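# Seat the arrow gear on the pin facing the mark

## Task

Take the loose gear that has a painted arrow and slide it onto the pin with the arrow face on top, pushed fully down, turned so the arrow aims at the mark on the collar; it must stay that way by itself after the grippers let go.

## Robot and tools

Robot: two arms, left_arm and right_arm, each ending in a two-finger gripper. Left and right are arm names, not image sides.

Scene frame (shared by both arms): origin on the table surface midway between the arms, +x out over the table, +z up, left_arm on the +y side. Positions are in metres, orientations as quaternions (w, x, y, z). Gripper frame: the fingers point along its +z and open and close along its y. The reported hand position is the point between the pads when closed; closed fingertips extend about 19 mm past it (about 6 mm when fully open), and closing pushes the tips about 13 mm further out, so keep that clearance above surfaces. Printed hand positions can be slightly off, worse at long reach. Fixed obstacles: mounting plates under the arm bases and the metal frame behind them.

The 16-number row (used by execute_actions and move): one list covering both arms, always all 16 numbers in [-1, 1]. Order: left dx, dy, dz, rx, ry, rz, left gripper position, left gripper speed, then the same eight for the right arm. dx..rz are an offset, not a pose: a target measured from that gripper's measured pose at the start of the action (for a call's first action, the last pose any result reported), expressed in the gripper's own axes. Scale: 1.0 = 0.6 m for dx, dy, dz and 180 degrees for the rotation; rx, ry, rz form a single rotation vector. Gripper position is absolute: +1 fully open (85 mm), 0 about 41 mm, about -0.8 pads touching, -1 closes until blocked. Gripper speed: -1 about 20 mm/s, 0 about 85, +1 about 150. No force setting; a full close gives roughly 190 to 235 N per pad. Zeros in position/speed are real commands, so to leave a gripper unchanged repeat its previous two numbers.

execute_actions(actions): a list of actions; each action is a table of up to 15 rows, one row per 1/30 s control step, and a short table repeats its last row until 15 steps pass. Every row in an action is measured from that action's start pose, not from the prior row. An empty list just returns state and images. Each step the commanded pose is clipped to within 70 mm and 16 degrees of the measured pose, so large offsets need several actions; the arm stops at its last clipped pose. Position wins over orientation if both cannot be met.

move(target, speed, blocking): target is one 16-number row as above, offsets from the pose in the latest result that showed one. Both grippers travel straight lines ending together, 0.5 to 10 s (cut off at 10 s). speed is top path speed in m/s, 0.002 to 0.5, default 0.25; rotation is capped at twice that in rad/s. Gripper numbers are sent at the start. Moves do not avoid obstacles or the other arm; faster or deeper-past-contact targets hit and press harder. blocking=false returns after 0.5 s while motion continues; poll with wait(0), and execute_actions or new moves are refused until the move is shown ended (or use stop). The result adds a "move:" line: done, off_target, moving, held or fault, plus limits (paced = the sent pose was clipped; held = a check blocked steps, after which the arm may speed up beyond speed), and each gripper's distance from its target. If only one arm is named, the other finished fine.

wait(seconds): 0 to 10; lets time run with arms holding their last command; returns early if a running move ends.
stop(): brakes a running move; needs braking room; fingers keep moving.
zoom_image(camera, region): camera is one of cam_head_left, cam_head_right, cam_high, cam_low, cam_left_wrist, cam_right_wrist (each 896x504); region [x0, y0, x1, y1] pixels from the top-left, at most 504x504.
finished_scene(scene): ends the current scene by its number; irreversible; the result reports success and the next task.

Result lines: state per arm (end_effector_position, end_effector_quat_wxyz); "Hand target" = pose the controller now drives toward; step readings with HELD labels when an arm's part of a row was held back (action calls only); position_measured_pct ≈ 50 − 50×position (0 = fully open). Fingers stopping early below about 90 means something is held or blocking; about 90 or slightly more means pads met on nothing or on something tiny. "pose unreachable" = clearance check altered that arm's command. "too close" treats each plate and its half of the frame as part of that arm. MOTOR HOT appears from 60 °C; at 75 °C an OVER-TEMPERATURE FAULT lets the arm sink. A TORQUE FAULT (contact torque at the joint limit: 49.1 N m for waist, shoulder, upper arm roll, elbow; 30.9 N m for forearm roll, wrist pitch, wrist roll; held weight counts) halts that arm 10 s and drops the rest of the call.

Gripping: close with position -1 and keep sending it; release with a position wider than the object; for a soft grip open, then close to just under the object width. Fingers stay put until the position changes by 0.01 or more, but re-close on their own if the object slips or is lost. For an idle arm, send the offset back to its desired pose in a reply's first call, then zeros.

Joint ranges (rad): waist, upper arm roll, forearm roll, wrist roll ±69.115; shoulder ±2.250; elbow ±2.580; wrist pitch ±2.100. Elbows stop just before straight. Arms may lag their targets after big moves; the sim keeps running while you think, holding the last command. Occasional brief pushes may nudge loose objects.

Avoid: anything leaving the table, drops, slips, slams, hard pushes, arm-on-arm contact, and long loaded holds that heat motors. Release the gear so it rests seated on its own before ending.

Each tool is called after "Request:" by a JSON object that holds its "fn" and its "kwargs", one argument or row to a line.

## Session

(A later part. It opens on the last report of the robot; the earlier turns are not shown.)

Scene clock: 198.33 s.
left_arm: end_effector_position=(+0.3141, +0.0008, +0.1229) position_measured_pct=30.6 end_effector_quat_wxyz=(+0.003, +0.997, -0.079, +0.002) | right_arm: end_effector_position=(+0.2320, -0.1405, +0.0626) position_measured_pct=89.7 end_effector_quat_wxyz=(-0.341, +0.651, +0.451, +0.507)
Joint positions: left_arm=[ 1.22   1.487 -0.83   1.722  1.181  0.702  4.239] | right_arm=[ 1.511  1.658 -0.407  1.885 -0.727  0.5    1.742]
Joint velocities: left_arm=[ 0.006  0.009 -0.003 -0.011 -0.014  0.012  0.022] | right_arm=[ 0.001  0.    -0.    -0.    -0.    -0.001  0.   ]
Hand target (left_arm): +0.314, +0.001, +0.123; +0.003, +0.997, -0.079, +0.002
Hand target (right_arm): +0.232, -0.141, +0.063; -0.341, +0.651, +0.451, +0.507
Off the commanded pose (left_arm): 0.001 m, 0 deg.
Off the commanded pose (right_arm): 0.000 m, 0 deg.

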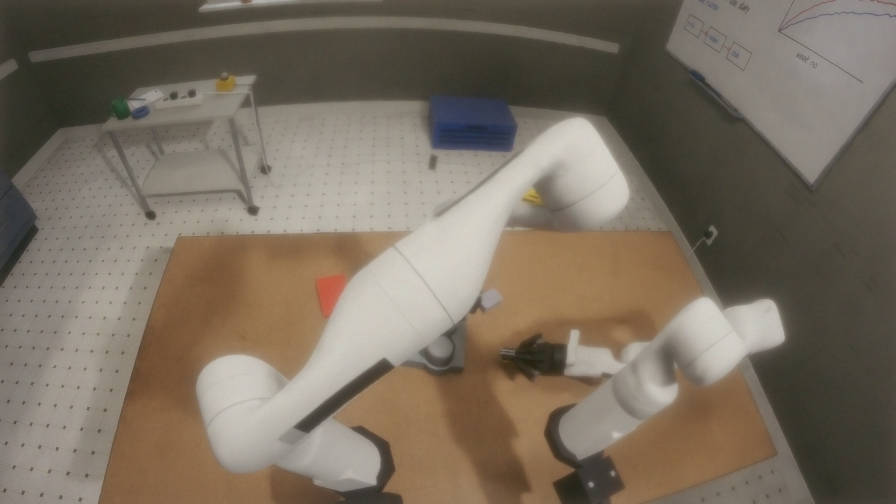

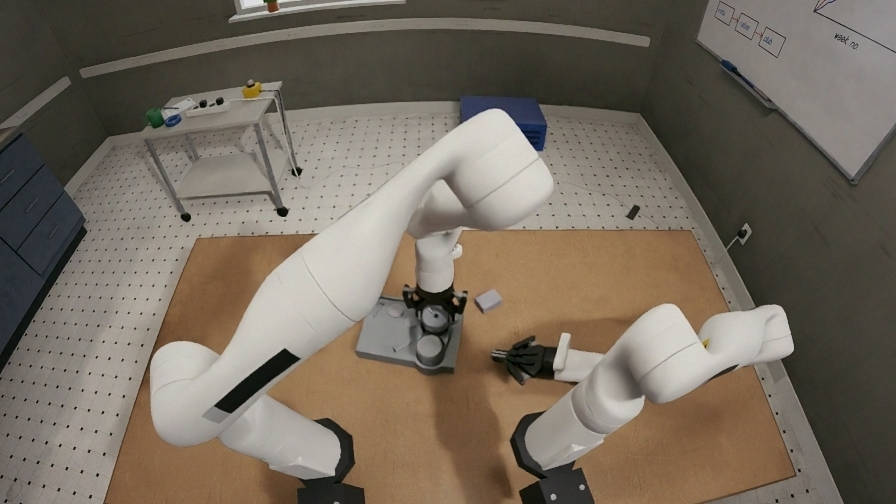

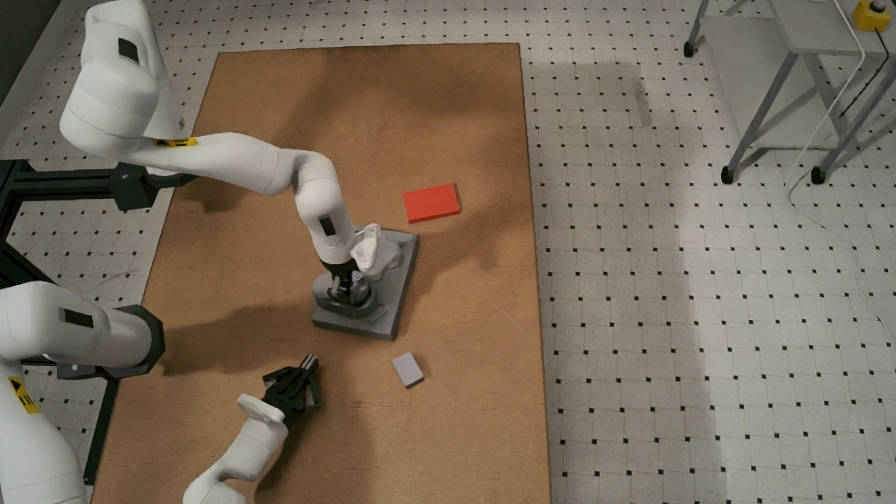

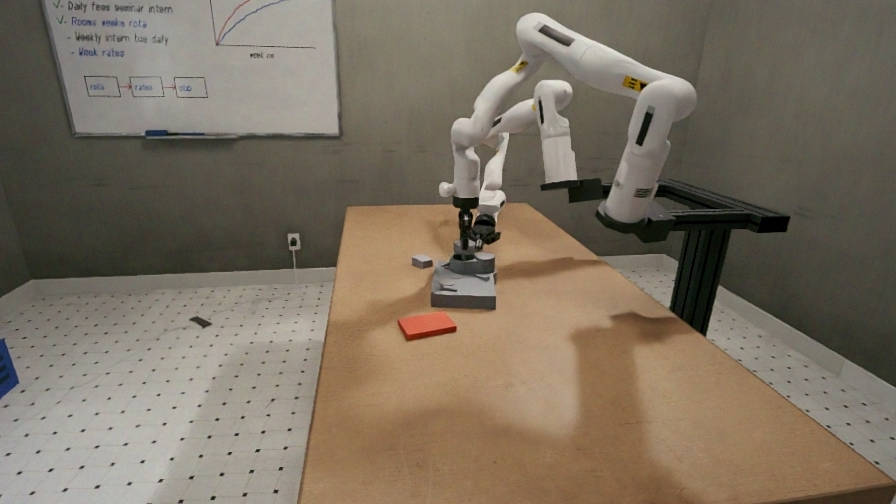

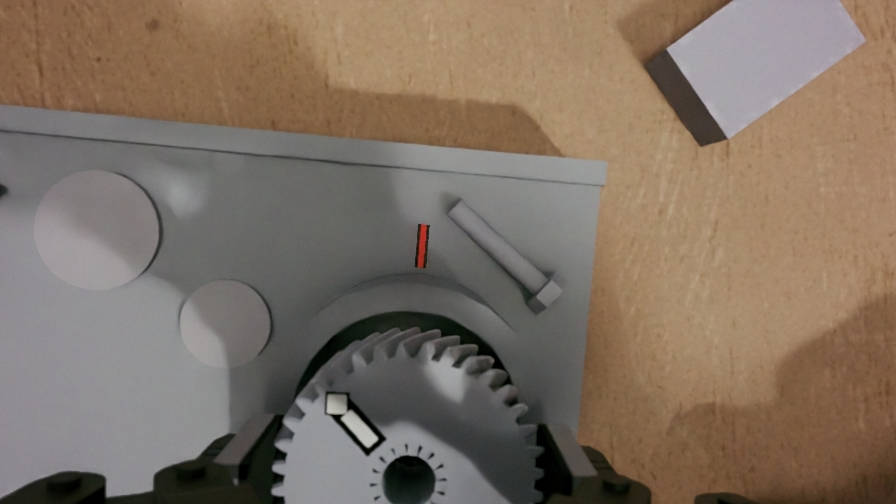

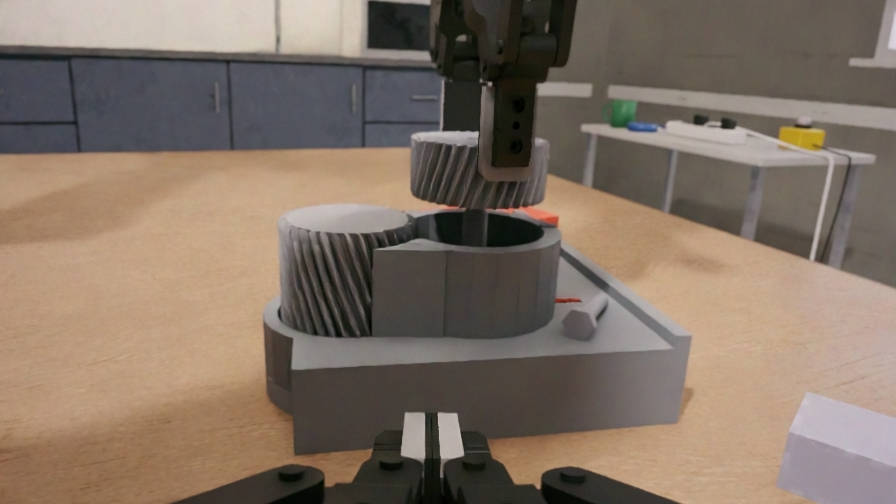

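Request:
{"fn": "wait", "kwargs": {
  "seconds": 0
}}

Request:
{"fn": "zoom_image", "kwargs": {
  "camera": "cam_left_wrist",
  "region": [260, 210, 560, 450]
}}

Request:
{"fn": "zoom_image", "kwargs": {
  "camera": "cam_right_wrist",
  "region": [385, 120, 575, 265]
}}

Scene clock: 201.03 s.
left_arm: end_effector_position=(+0.3139, +0.0008, +0.1226) position_measured_pct=30.6 end_effector_quat_wxyz=(+0.003, +0.997, -0.079, +0.002) | right_arm: end_effector_position=(+0.2320, -0.1405, +0.0626) position_measured_pct=89.7 end_effector_quat_wxyz=(-0.341, +0.651, +0.451, +0.507)
Joint positions: left_arm=[ 1.22   1.488 -0.83   1.721  1.18   0.703  4.24 ] | right_arm=[ 1.511  1.658 -0.407  1.885 -0.727  0.5    1.742]
Joint velocities: left_arm=[ 0.    -0.     0.     0.     0.001  0.001 -0.   ] | right_arm=[-0.001 -0.001  0.     0.    -0.     0.     0.   ]
Hand target (left_arm): +0.314, +0.001, +0.123; +0.003, +0.997, -0.079, +0.002
Hand target (right_arm): +0.232, -0.141, +0.063; -0.341, +0.651, +0.451, +0.507
Off the commanded pose (left_arm): 0.001 m, 0 deg.
Off the commanded pose (right_arm): 0.000 m, 0 deg.

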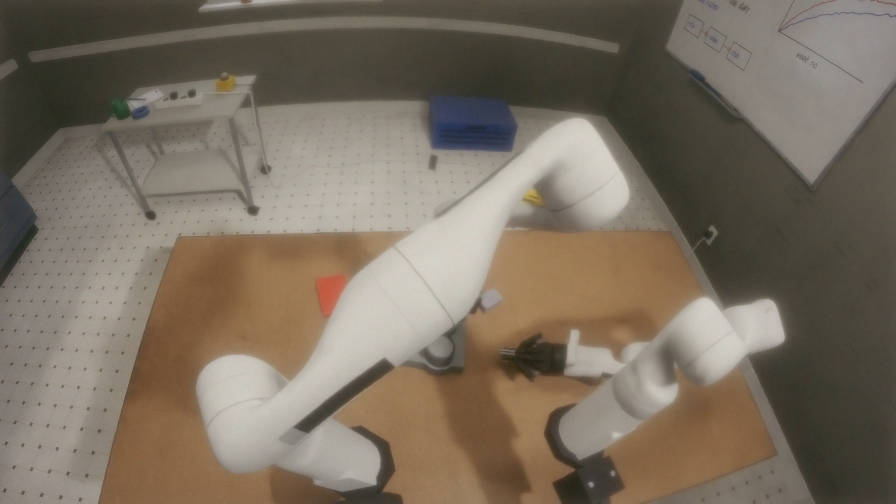

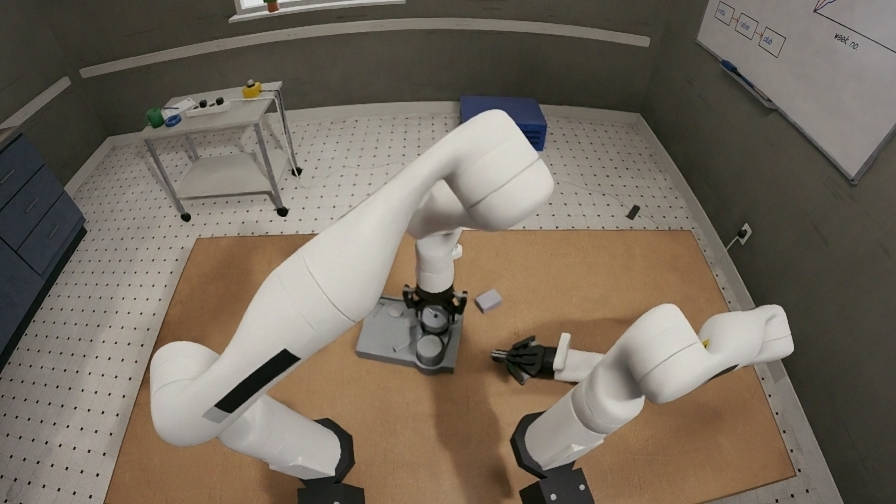

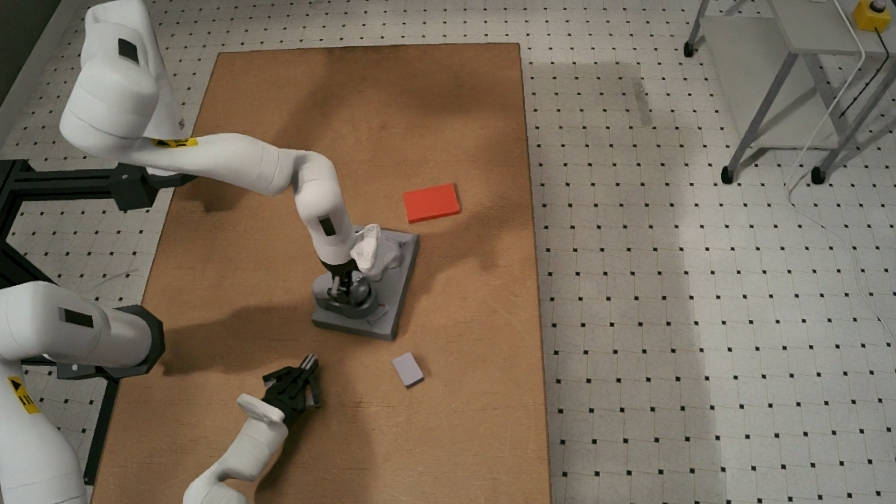

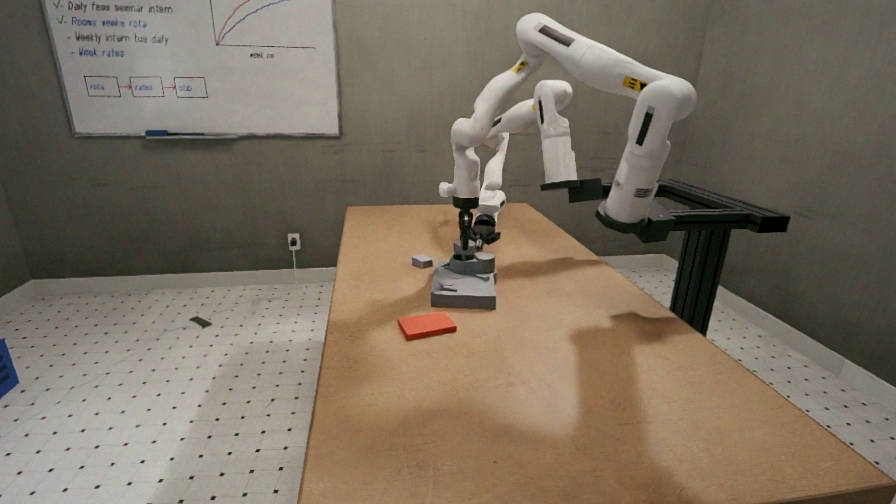

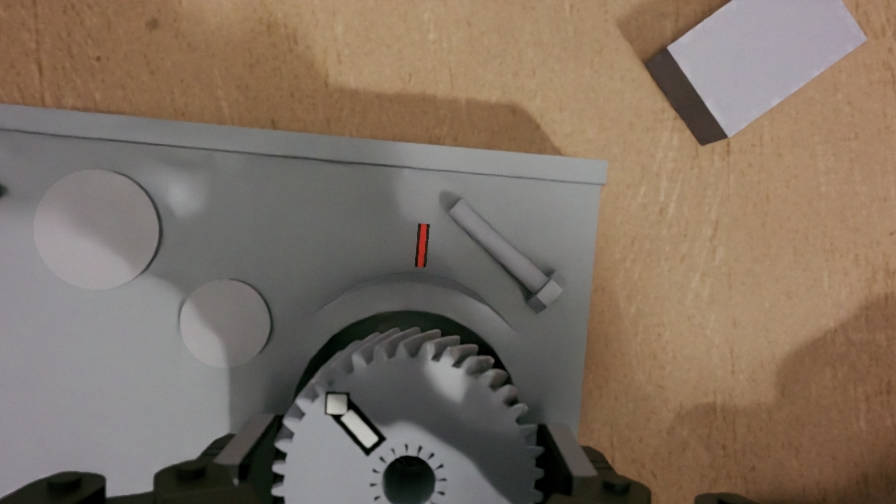

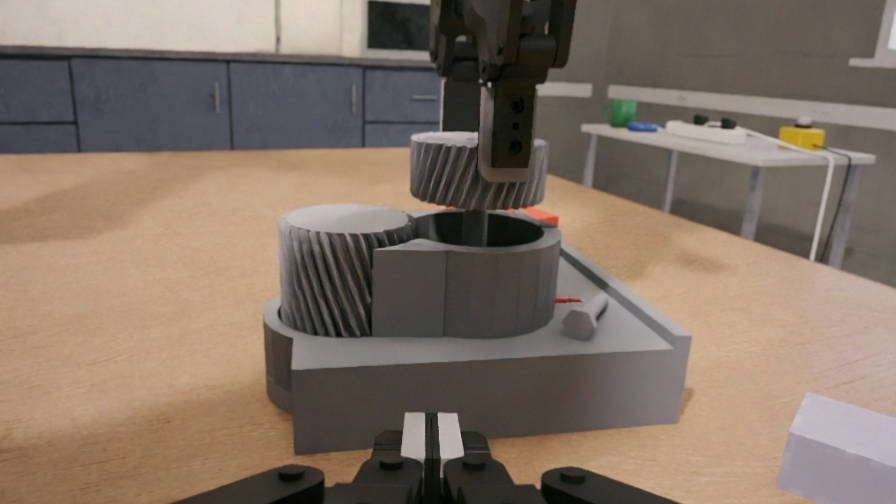

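Region (260, 210, 560, 450) of cam_left_wrist's 896x504 image, scaled by 1.680; it fills the top 403 rows of this view, and the rest is white.

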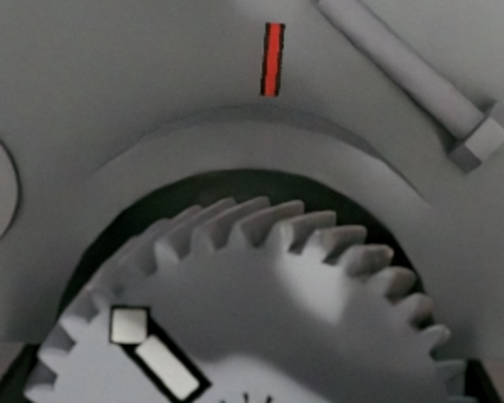

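Region (385, 120, 575, 265) of cam_right_wrist's 896x504 image, scaled by 2.653; it fills the top 385 rows of this view, and the rest is white.

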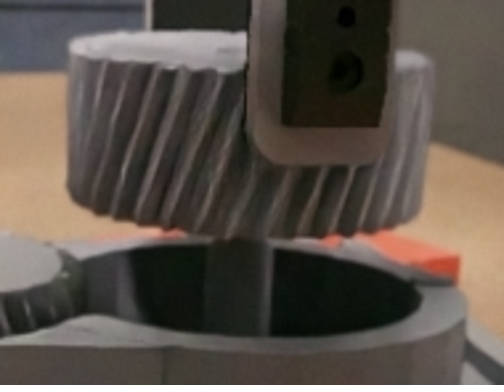

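Request:
{"fn": "zoom_image", "kwargs": {
  "camera": "cam_left_wrist",
  "region": [280, 300, 530, 410]
}}

Request:
{"fn": "zoom_image", "kwargs": {
  "camera": "cam_right_wrist",
  "region": [400, 170, 560, 250]
}}

Request:
{"fn": "zoom_image", "kwargs": {
  "camera": "cam_left_wrist",
  "region": [230, 110, 630, 290]
}}

Region (280, 300, 530, 410) of cam_left_wrist's 896x504 image, scaled by 2.016; it fills the top 222 rows of this view, and the rest is white.

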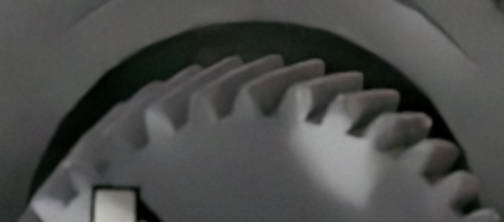

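Region (400, 170, 560, 250) of cam_right_wrist's 896x504 image, scaled by 3.150.

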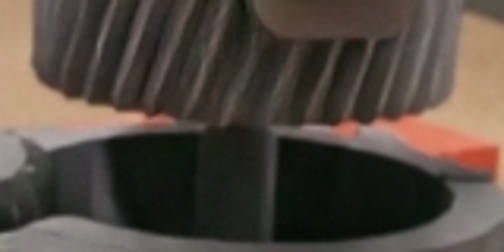

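Region (230, 110, 630, 290) of cam_left_wrist's 896x504 image, scaled by 1.260; it fills the top 227 rows of this view, and the rest is white.

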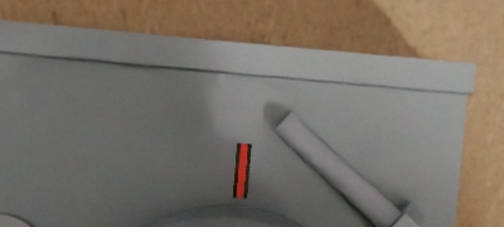

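Request:
{"fn": "move", "kwargs": {
  "target": [-0.0002,-0.00383,0.0150,0,0,0.0056,-1,-0.6, 0,0,0,0,0,0,-0.8,0],
  "speed": 0.05
}}

Scene clock: 215.77 s.
left_arm: end_effector_position=(+0.3145, +0.0028, +0.1139) position_measured_pct=30.6 end_effector_quat_wxyz=(+0.003, +0.996, -0.087, +0.002) | right_arm: end_effector_position=(+0.2320, -0.1405, +0.0626) position_measured_pct=89.7 end_effector_quat_wxyz=(-0.341, +0.651, +0.451, +0.507)
Joint positions: left_arm=[ 1.207  1.5   -0.817  1.719  1.194  0.684  4.207] | right_arm=[ 1.511  1.658 -0.407  1.885 -0.727  0.5    1.742]
Joint velocities: left_arm=[-0.003  0.003  0.002 -0.001  0.001 -0.003 -0.005] | right_arm=[ 0.    -0.    -0.    -0.001 -0.     0.    -0.   ]
Hand target (left_arm): +0.314, +0.003, +0.114; +0.003, +0.996, -0.087, +0.002
Hand target (right_arm): +0.232, -0.141, +0.063; -0.341, +0.651, +0.451, +0.507
Off the commanded pose (left_arm): 0.000 m, 0 deg.
Off the commanded pose (right_arm): 0.000 m, 0 deg.
move: done

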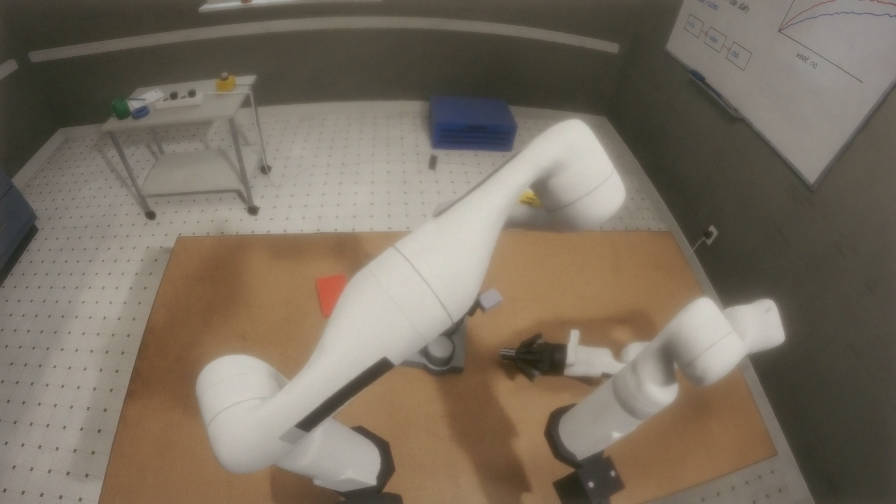

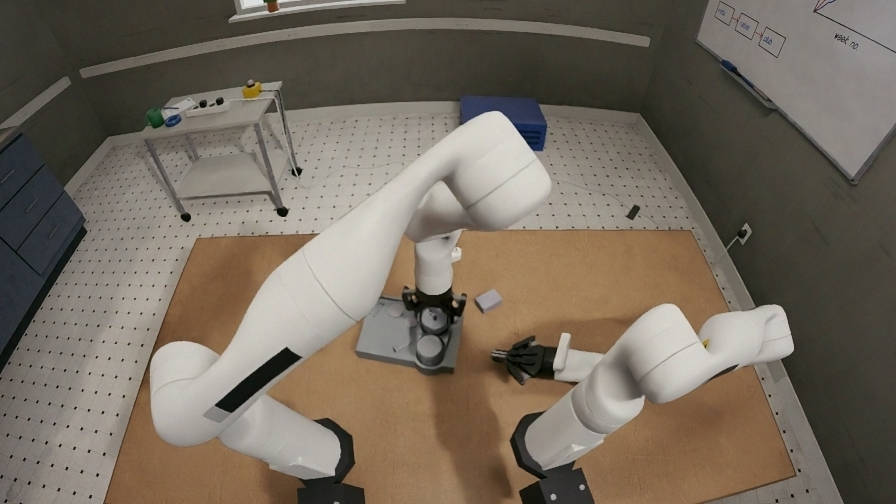

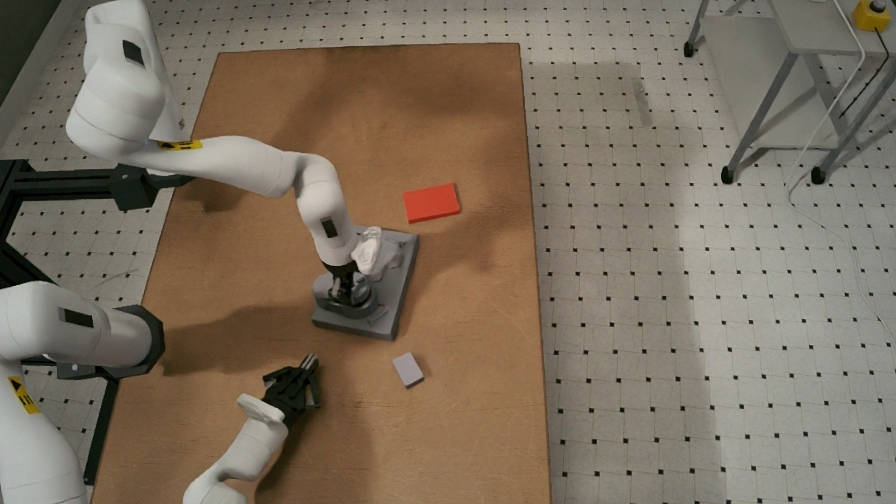

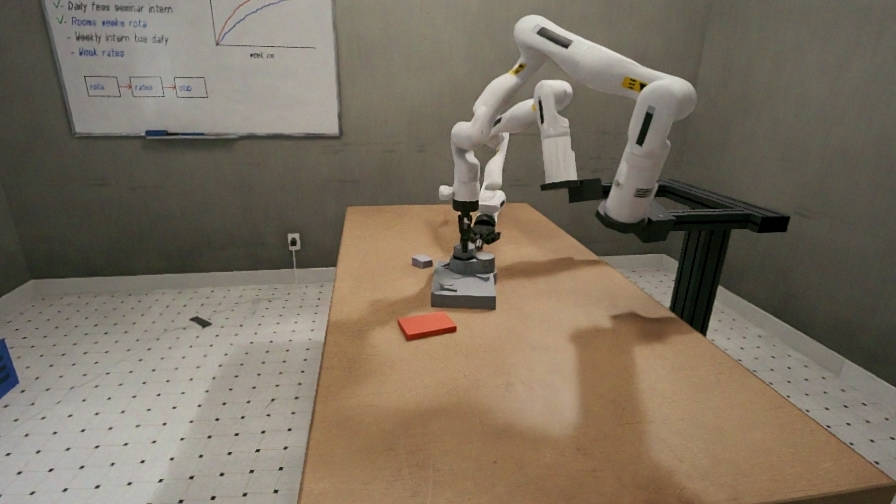

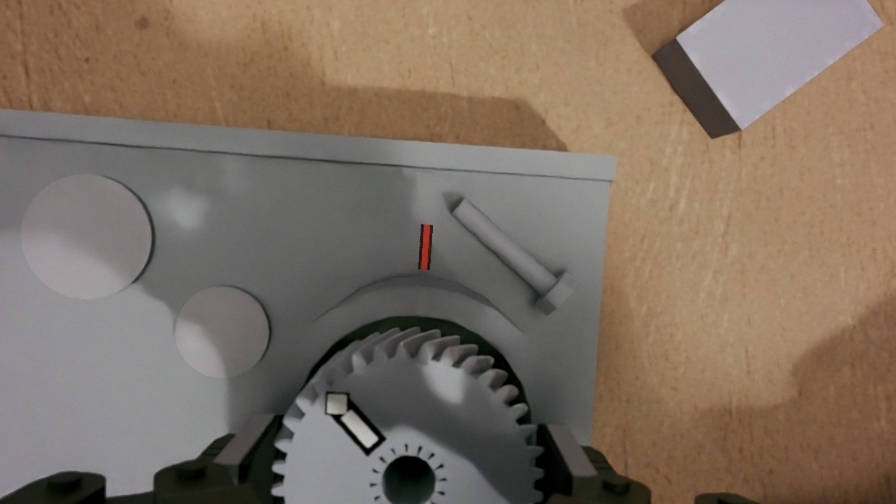

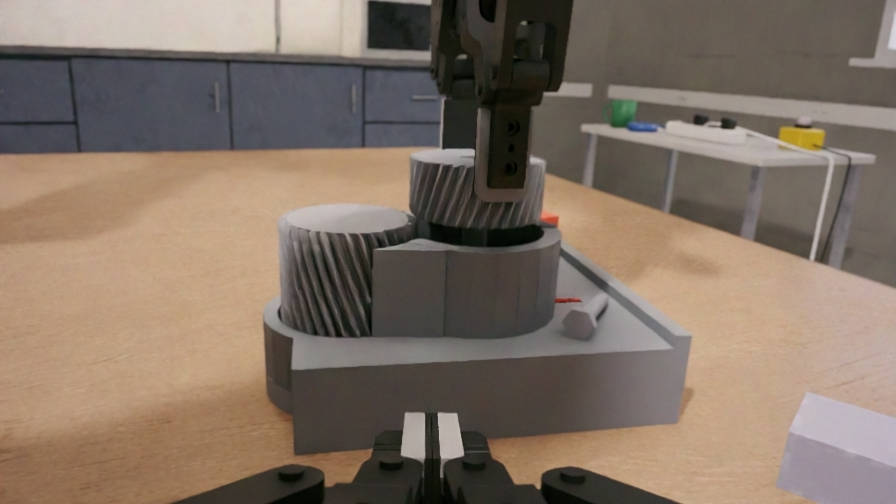

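Request:
{"fn": "wait", "kwargs": {
  "seconds": 0
}}

Request:
{"fn": "zoom_image", "kwargs": {
  "camera": "cam_left_wrist",
  "region": [280, 300, 540, 430]
}}

Request:
{"fn": "zoom_image", "kwargs": {
  "camera": "cam_right_wrist",
  "region": [380, 140, 570, 260]
}}

Request:
{"fn": "zoom_image", "kwargs": {
  "camera": "cam_right_wrist",
  "region": [380, 190, 460, 250]
}}

Scene clock: 217.37 s.
left_arm: end_effector_position=(+0.3145, +0.0028, +0.1138) position_measured_pct=30.6 end_effector_quat_wxyz=(+0.003, +0.996, -0.088, +0.002) | right_arm: end_effector_position=(+0.2320, -0.1405, +0.0626) position_measured_pct=89.7 end_effector_quat_wxyz=(-0.341, +0.651, +0.451, +0.507)
Joint positions: left_arm=[ 1.207  1.5   -0.817  1.719  1.194  0.684  4.206] | right_arm=[ 1.511  1.658 -0.407  1.885 -0.727  0.5    1.742]
Joint velocities: left_arm=[ 0.     0.    -0.001 -0.     0.    -0.001 -0.   ] | right_arm=[-0.    -0.001  0.     0.001 -0.     0.     0.   ]
Hand target (left_arm): +0.314, +0.003, +0.114; +0.003, +0.996, -0.087, +0.002
Hand target (right_arm): +0.232, -0.141, +0.063; -0.341, +0.651, +0.451, +0.507
Off the commanded pose (left_arm): 0.000 m, 0 deg.
Off the commanded pose (right_arm): 0.000 m, 0 deg.

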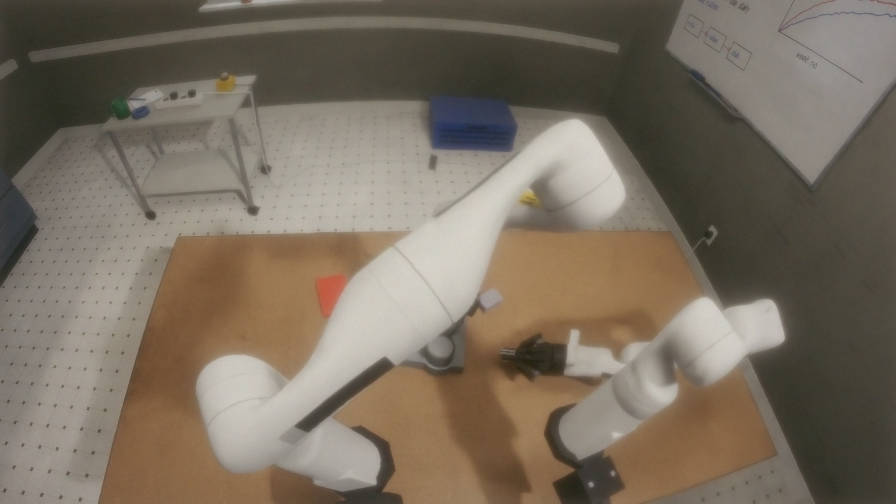

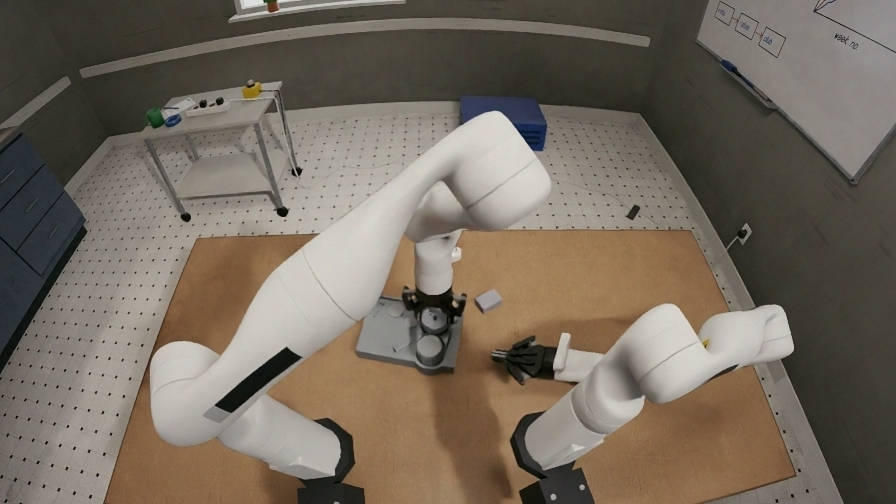

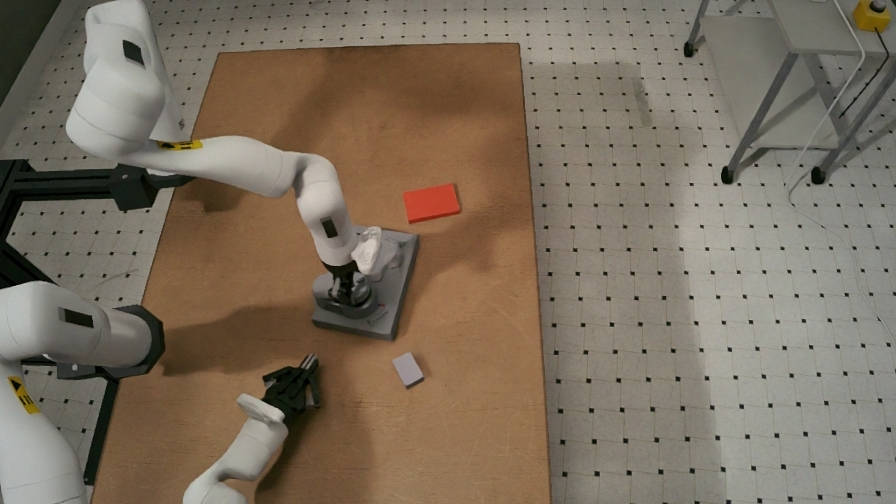

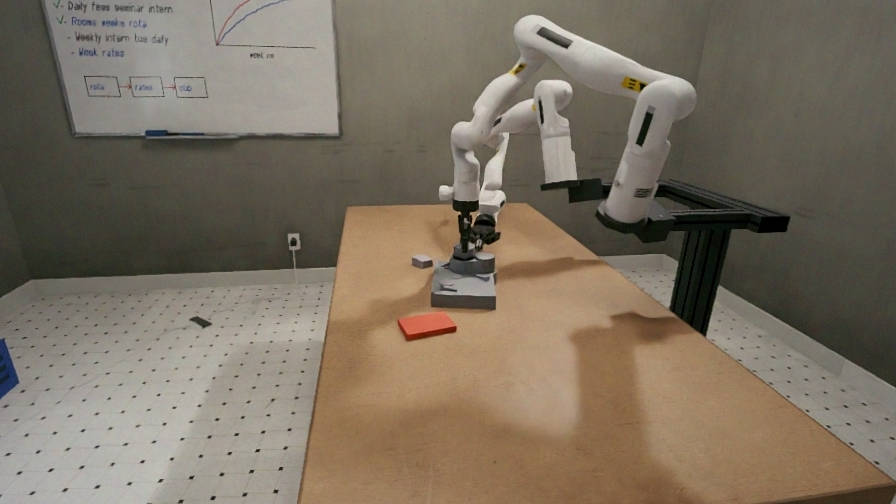

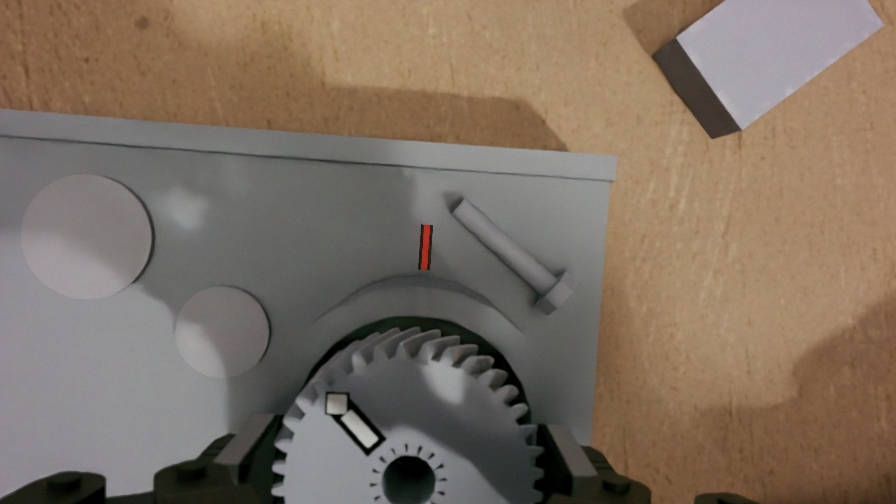

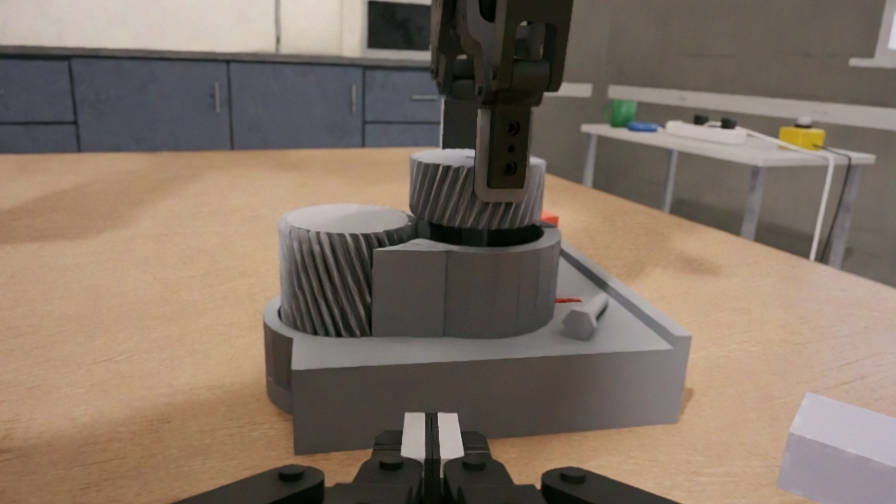

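Region (280, 300, 540, 430) of cam_left_wrist's 896x504 image, scaled by 1.938.

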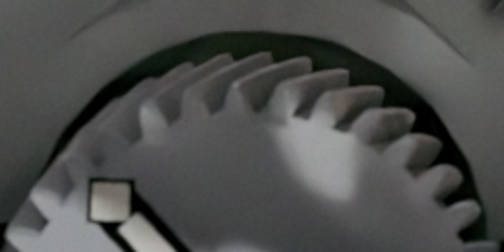

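Region (380, 140, 570, 260) of cam_right_wrist's 896x504 image, scaled by 2.653; it fills the top 318 rows of this view, and the rest is white.

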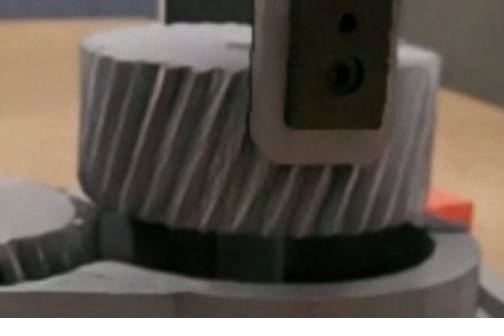

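Region (380, 190, 460, 250) of cam_right_wrist's 896x504 image, scaled by 6.300; it fills the top 378 rows of this view, and the rest is white.

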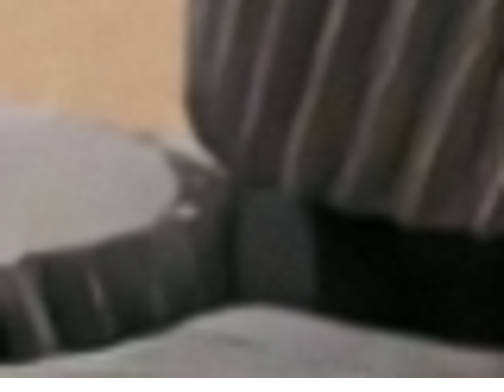

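Request:
{"fn": "execute_actions", "kwargs": {
  "actions": [
    [[-0.0004,-0.0003,0.0008,0,0,0.0011,-1,-0.6, 0,0,0,0,0,0,-0.8,0],[-0.0007,-0.0005,0.0016,0,0,0.0022,-1,-0.6, 0,0,0,0,0,0,-0.8,0],[-0.0007,-0.0005,0.0024,0,0,0.0033,-1,-0.6, 0,0,0,0,0,0,-0.8,0],[-0.0007,-0.0005,0.0031,0,0,0.0044,-1,-0.6, 0,0,0,0,0,0,-0.8,0],[-0.0007,-0.0005,0.0038,0,0,0.0054,-1,-0.6, 0,0,0,0,0,0,-0.8,0],[-0.0007,-0.0005,0.0044,0,0,0.0062,-1,-0.6, 0,0,0,0,0,0,-0.8,0],[-0.0007,-0.0005,0.0049,0,0,0.0069,-1,-0.6, 0,0,0,0,0,0,-0.8,0],[-0.0007,-0.0005,0.0054,0,0,0.0076,-1,-0.6, 0,0,0,0,0,0,-0.8,0],[-0.0007,-0.0005,0.0059,0,0,0.0083,-1,-0.6, 0,0,0,0,0,0,-0.8,0],[-0.0007,-0.0005,0.0063,0,0,0.0089,-1,-0.6, 0,0,0,0,0,0,-0.8,0]]
  ]
}}

Scene clock: 232.63 s.
left_arm: end_effector_position=(+0.3146, +0.0027, +0.1104) position_measured_pct=30.6 end_effector_quat_wxyz=(+0.003, +0.995, -0.101, +0.003) | right_arm: end_effector_position=(+0.2321, -0.1405, +0.0626) position_measured_pct=89.7 end_effector_quat_wxyz=(-0.341, +0.651, +0.451, +0.507)
Joint positions: left_arm=[ 1.201  1.503 -0.808  1.717  1.197  0.674  4.175] | right_arm=[ 1.511  1.658 -0.407  1.885 -0.727  0.5    1.742]
Joint velocities: left_arm=[-0.002  0.     0.002 -0.001  0.001 -0.003 -0.01 ] | right_arm=[ 0.001  0.001  0.001 -0.001 -0.     0.002 -0.   ]
Hand target (left_arm): +0.314, +0.003, +0.110; +0.003, +0.995, -0.101, +0.002
Hand target (right_arm): +0.232, -0.141, +0.063; -0.341, +0.651, +0.451, +0.507
Off the commanded pose (left_arm): 0.001 m, 0 deg.
Off the commanded pose (right_arm): 0.000 m, 0 deg.
Step readings (end_effector_position):
0: left_arm (+0.3145, +0.0028, +0.1138) | right_arm (+0.2320, -0.1405, +0.0626)
1: left_arm (+0.3145, +0.0028, +0.1138) | right_arm (+0.2320, -0.1405, +0.0626)
2: left_arm (+0.3146, +0.0029, +0.1136) | right_arm (+0.2320, -0.1405, +0.0626)
4: left_arm (+0.3146, +0.0028, +0.1131) | right_arm (+0.2320, -0.1405, +0.0626)
8: left_arm (+0.3146, +0.0028, +0.1117) | right_arm (+0.2320, -0.1405, +0.0626)
15: end_effector_position above

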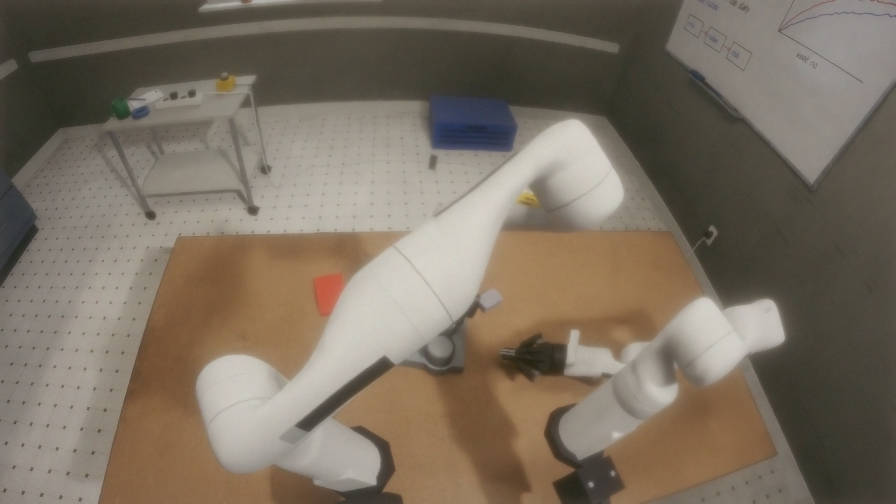

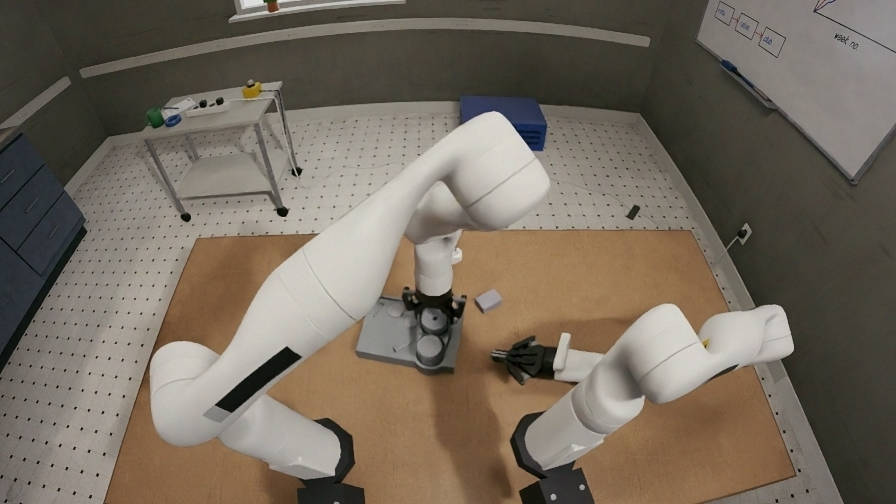

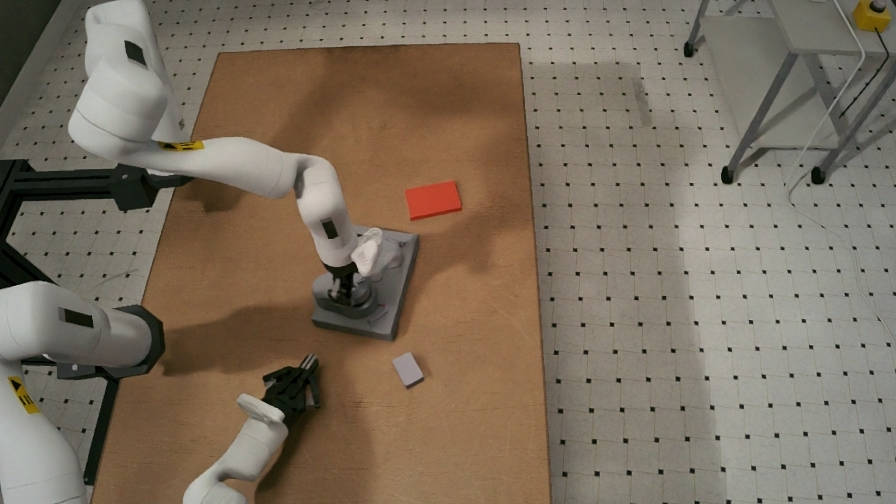

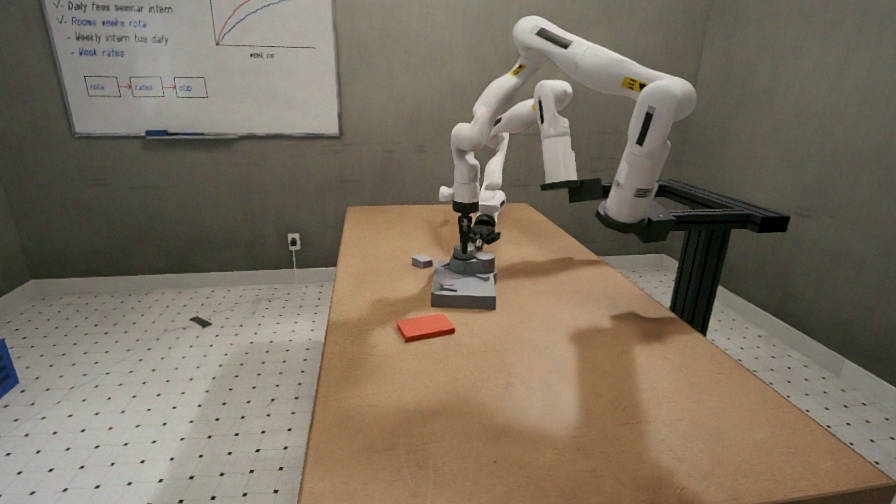

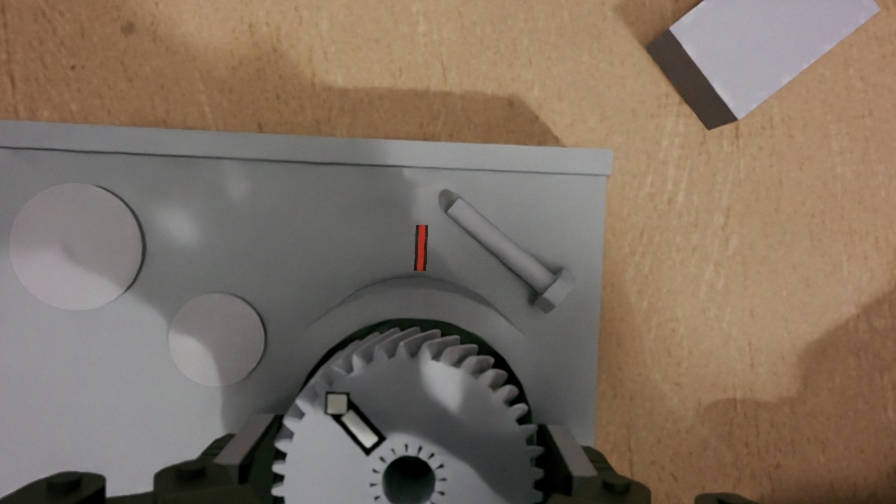

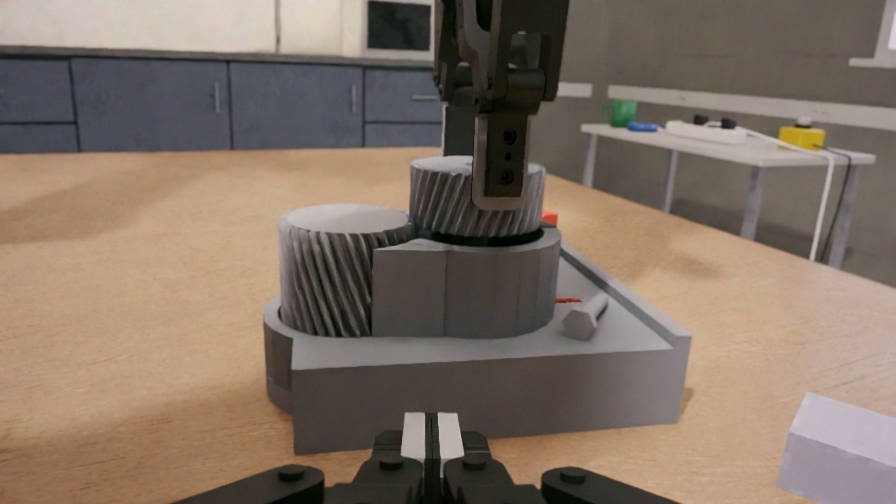

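Request:
{"fn": "zoom_image", "kwargs": {
  "camera": "cam_right_wrist",
  "region": [380, 190, 460, 250]
}}

Request:
{"fn": "zoom_image", "kwargs": {
  "camera": "cam_left_wrist",
  "region": [280, 300, 540, 430]
}}

Region (380, 190, 460, 250) of cam_right_wrist's 896x504 image, scaled by 6.300; it fills the top 378 rows of this view, and the rest is white.

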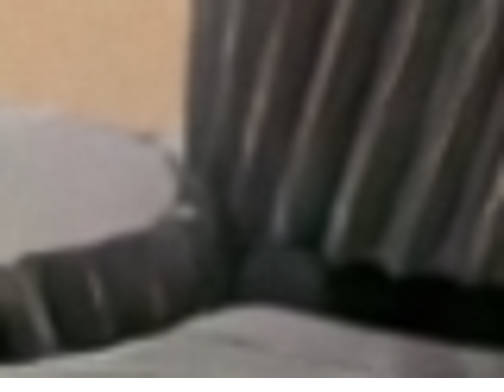

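Region (280, 300, 540, 430) of cam_left_wrist's 896x504 image, scaled by 1.938.

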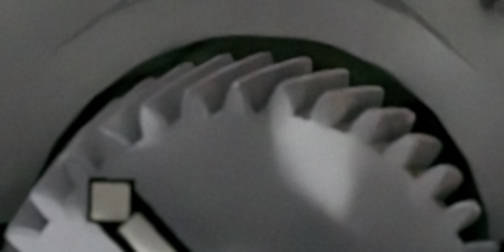

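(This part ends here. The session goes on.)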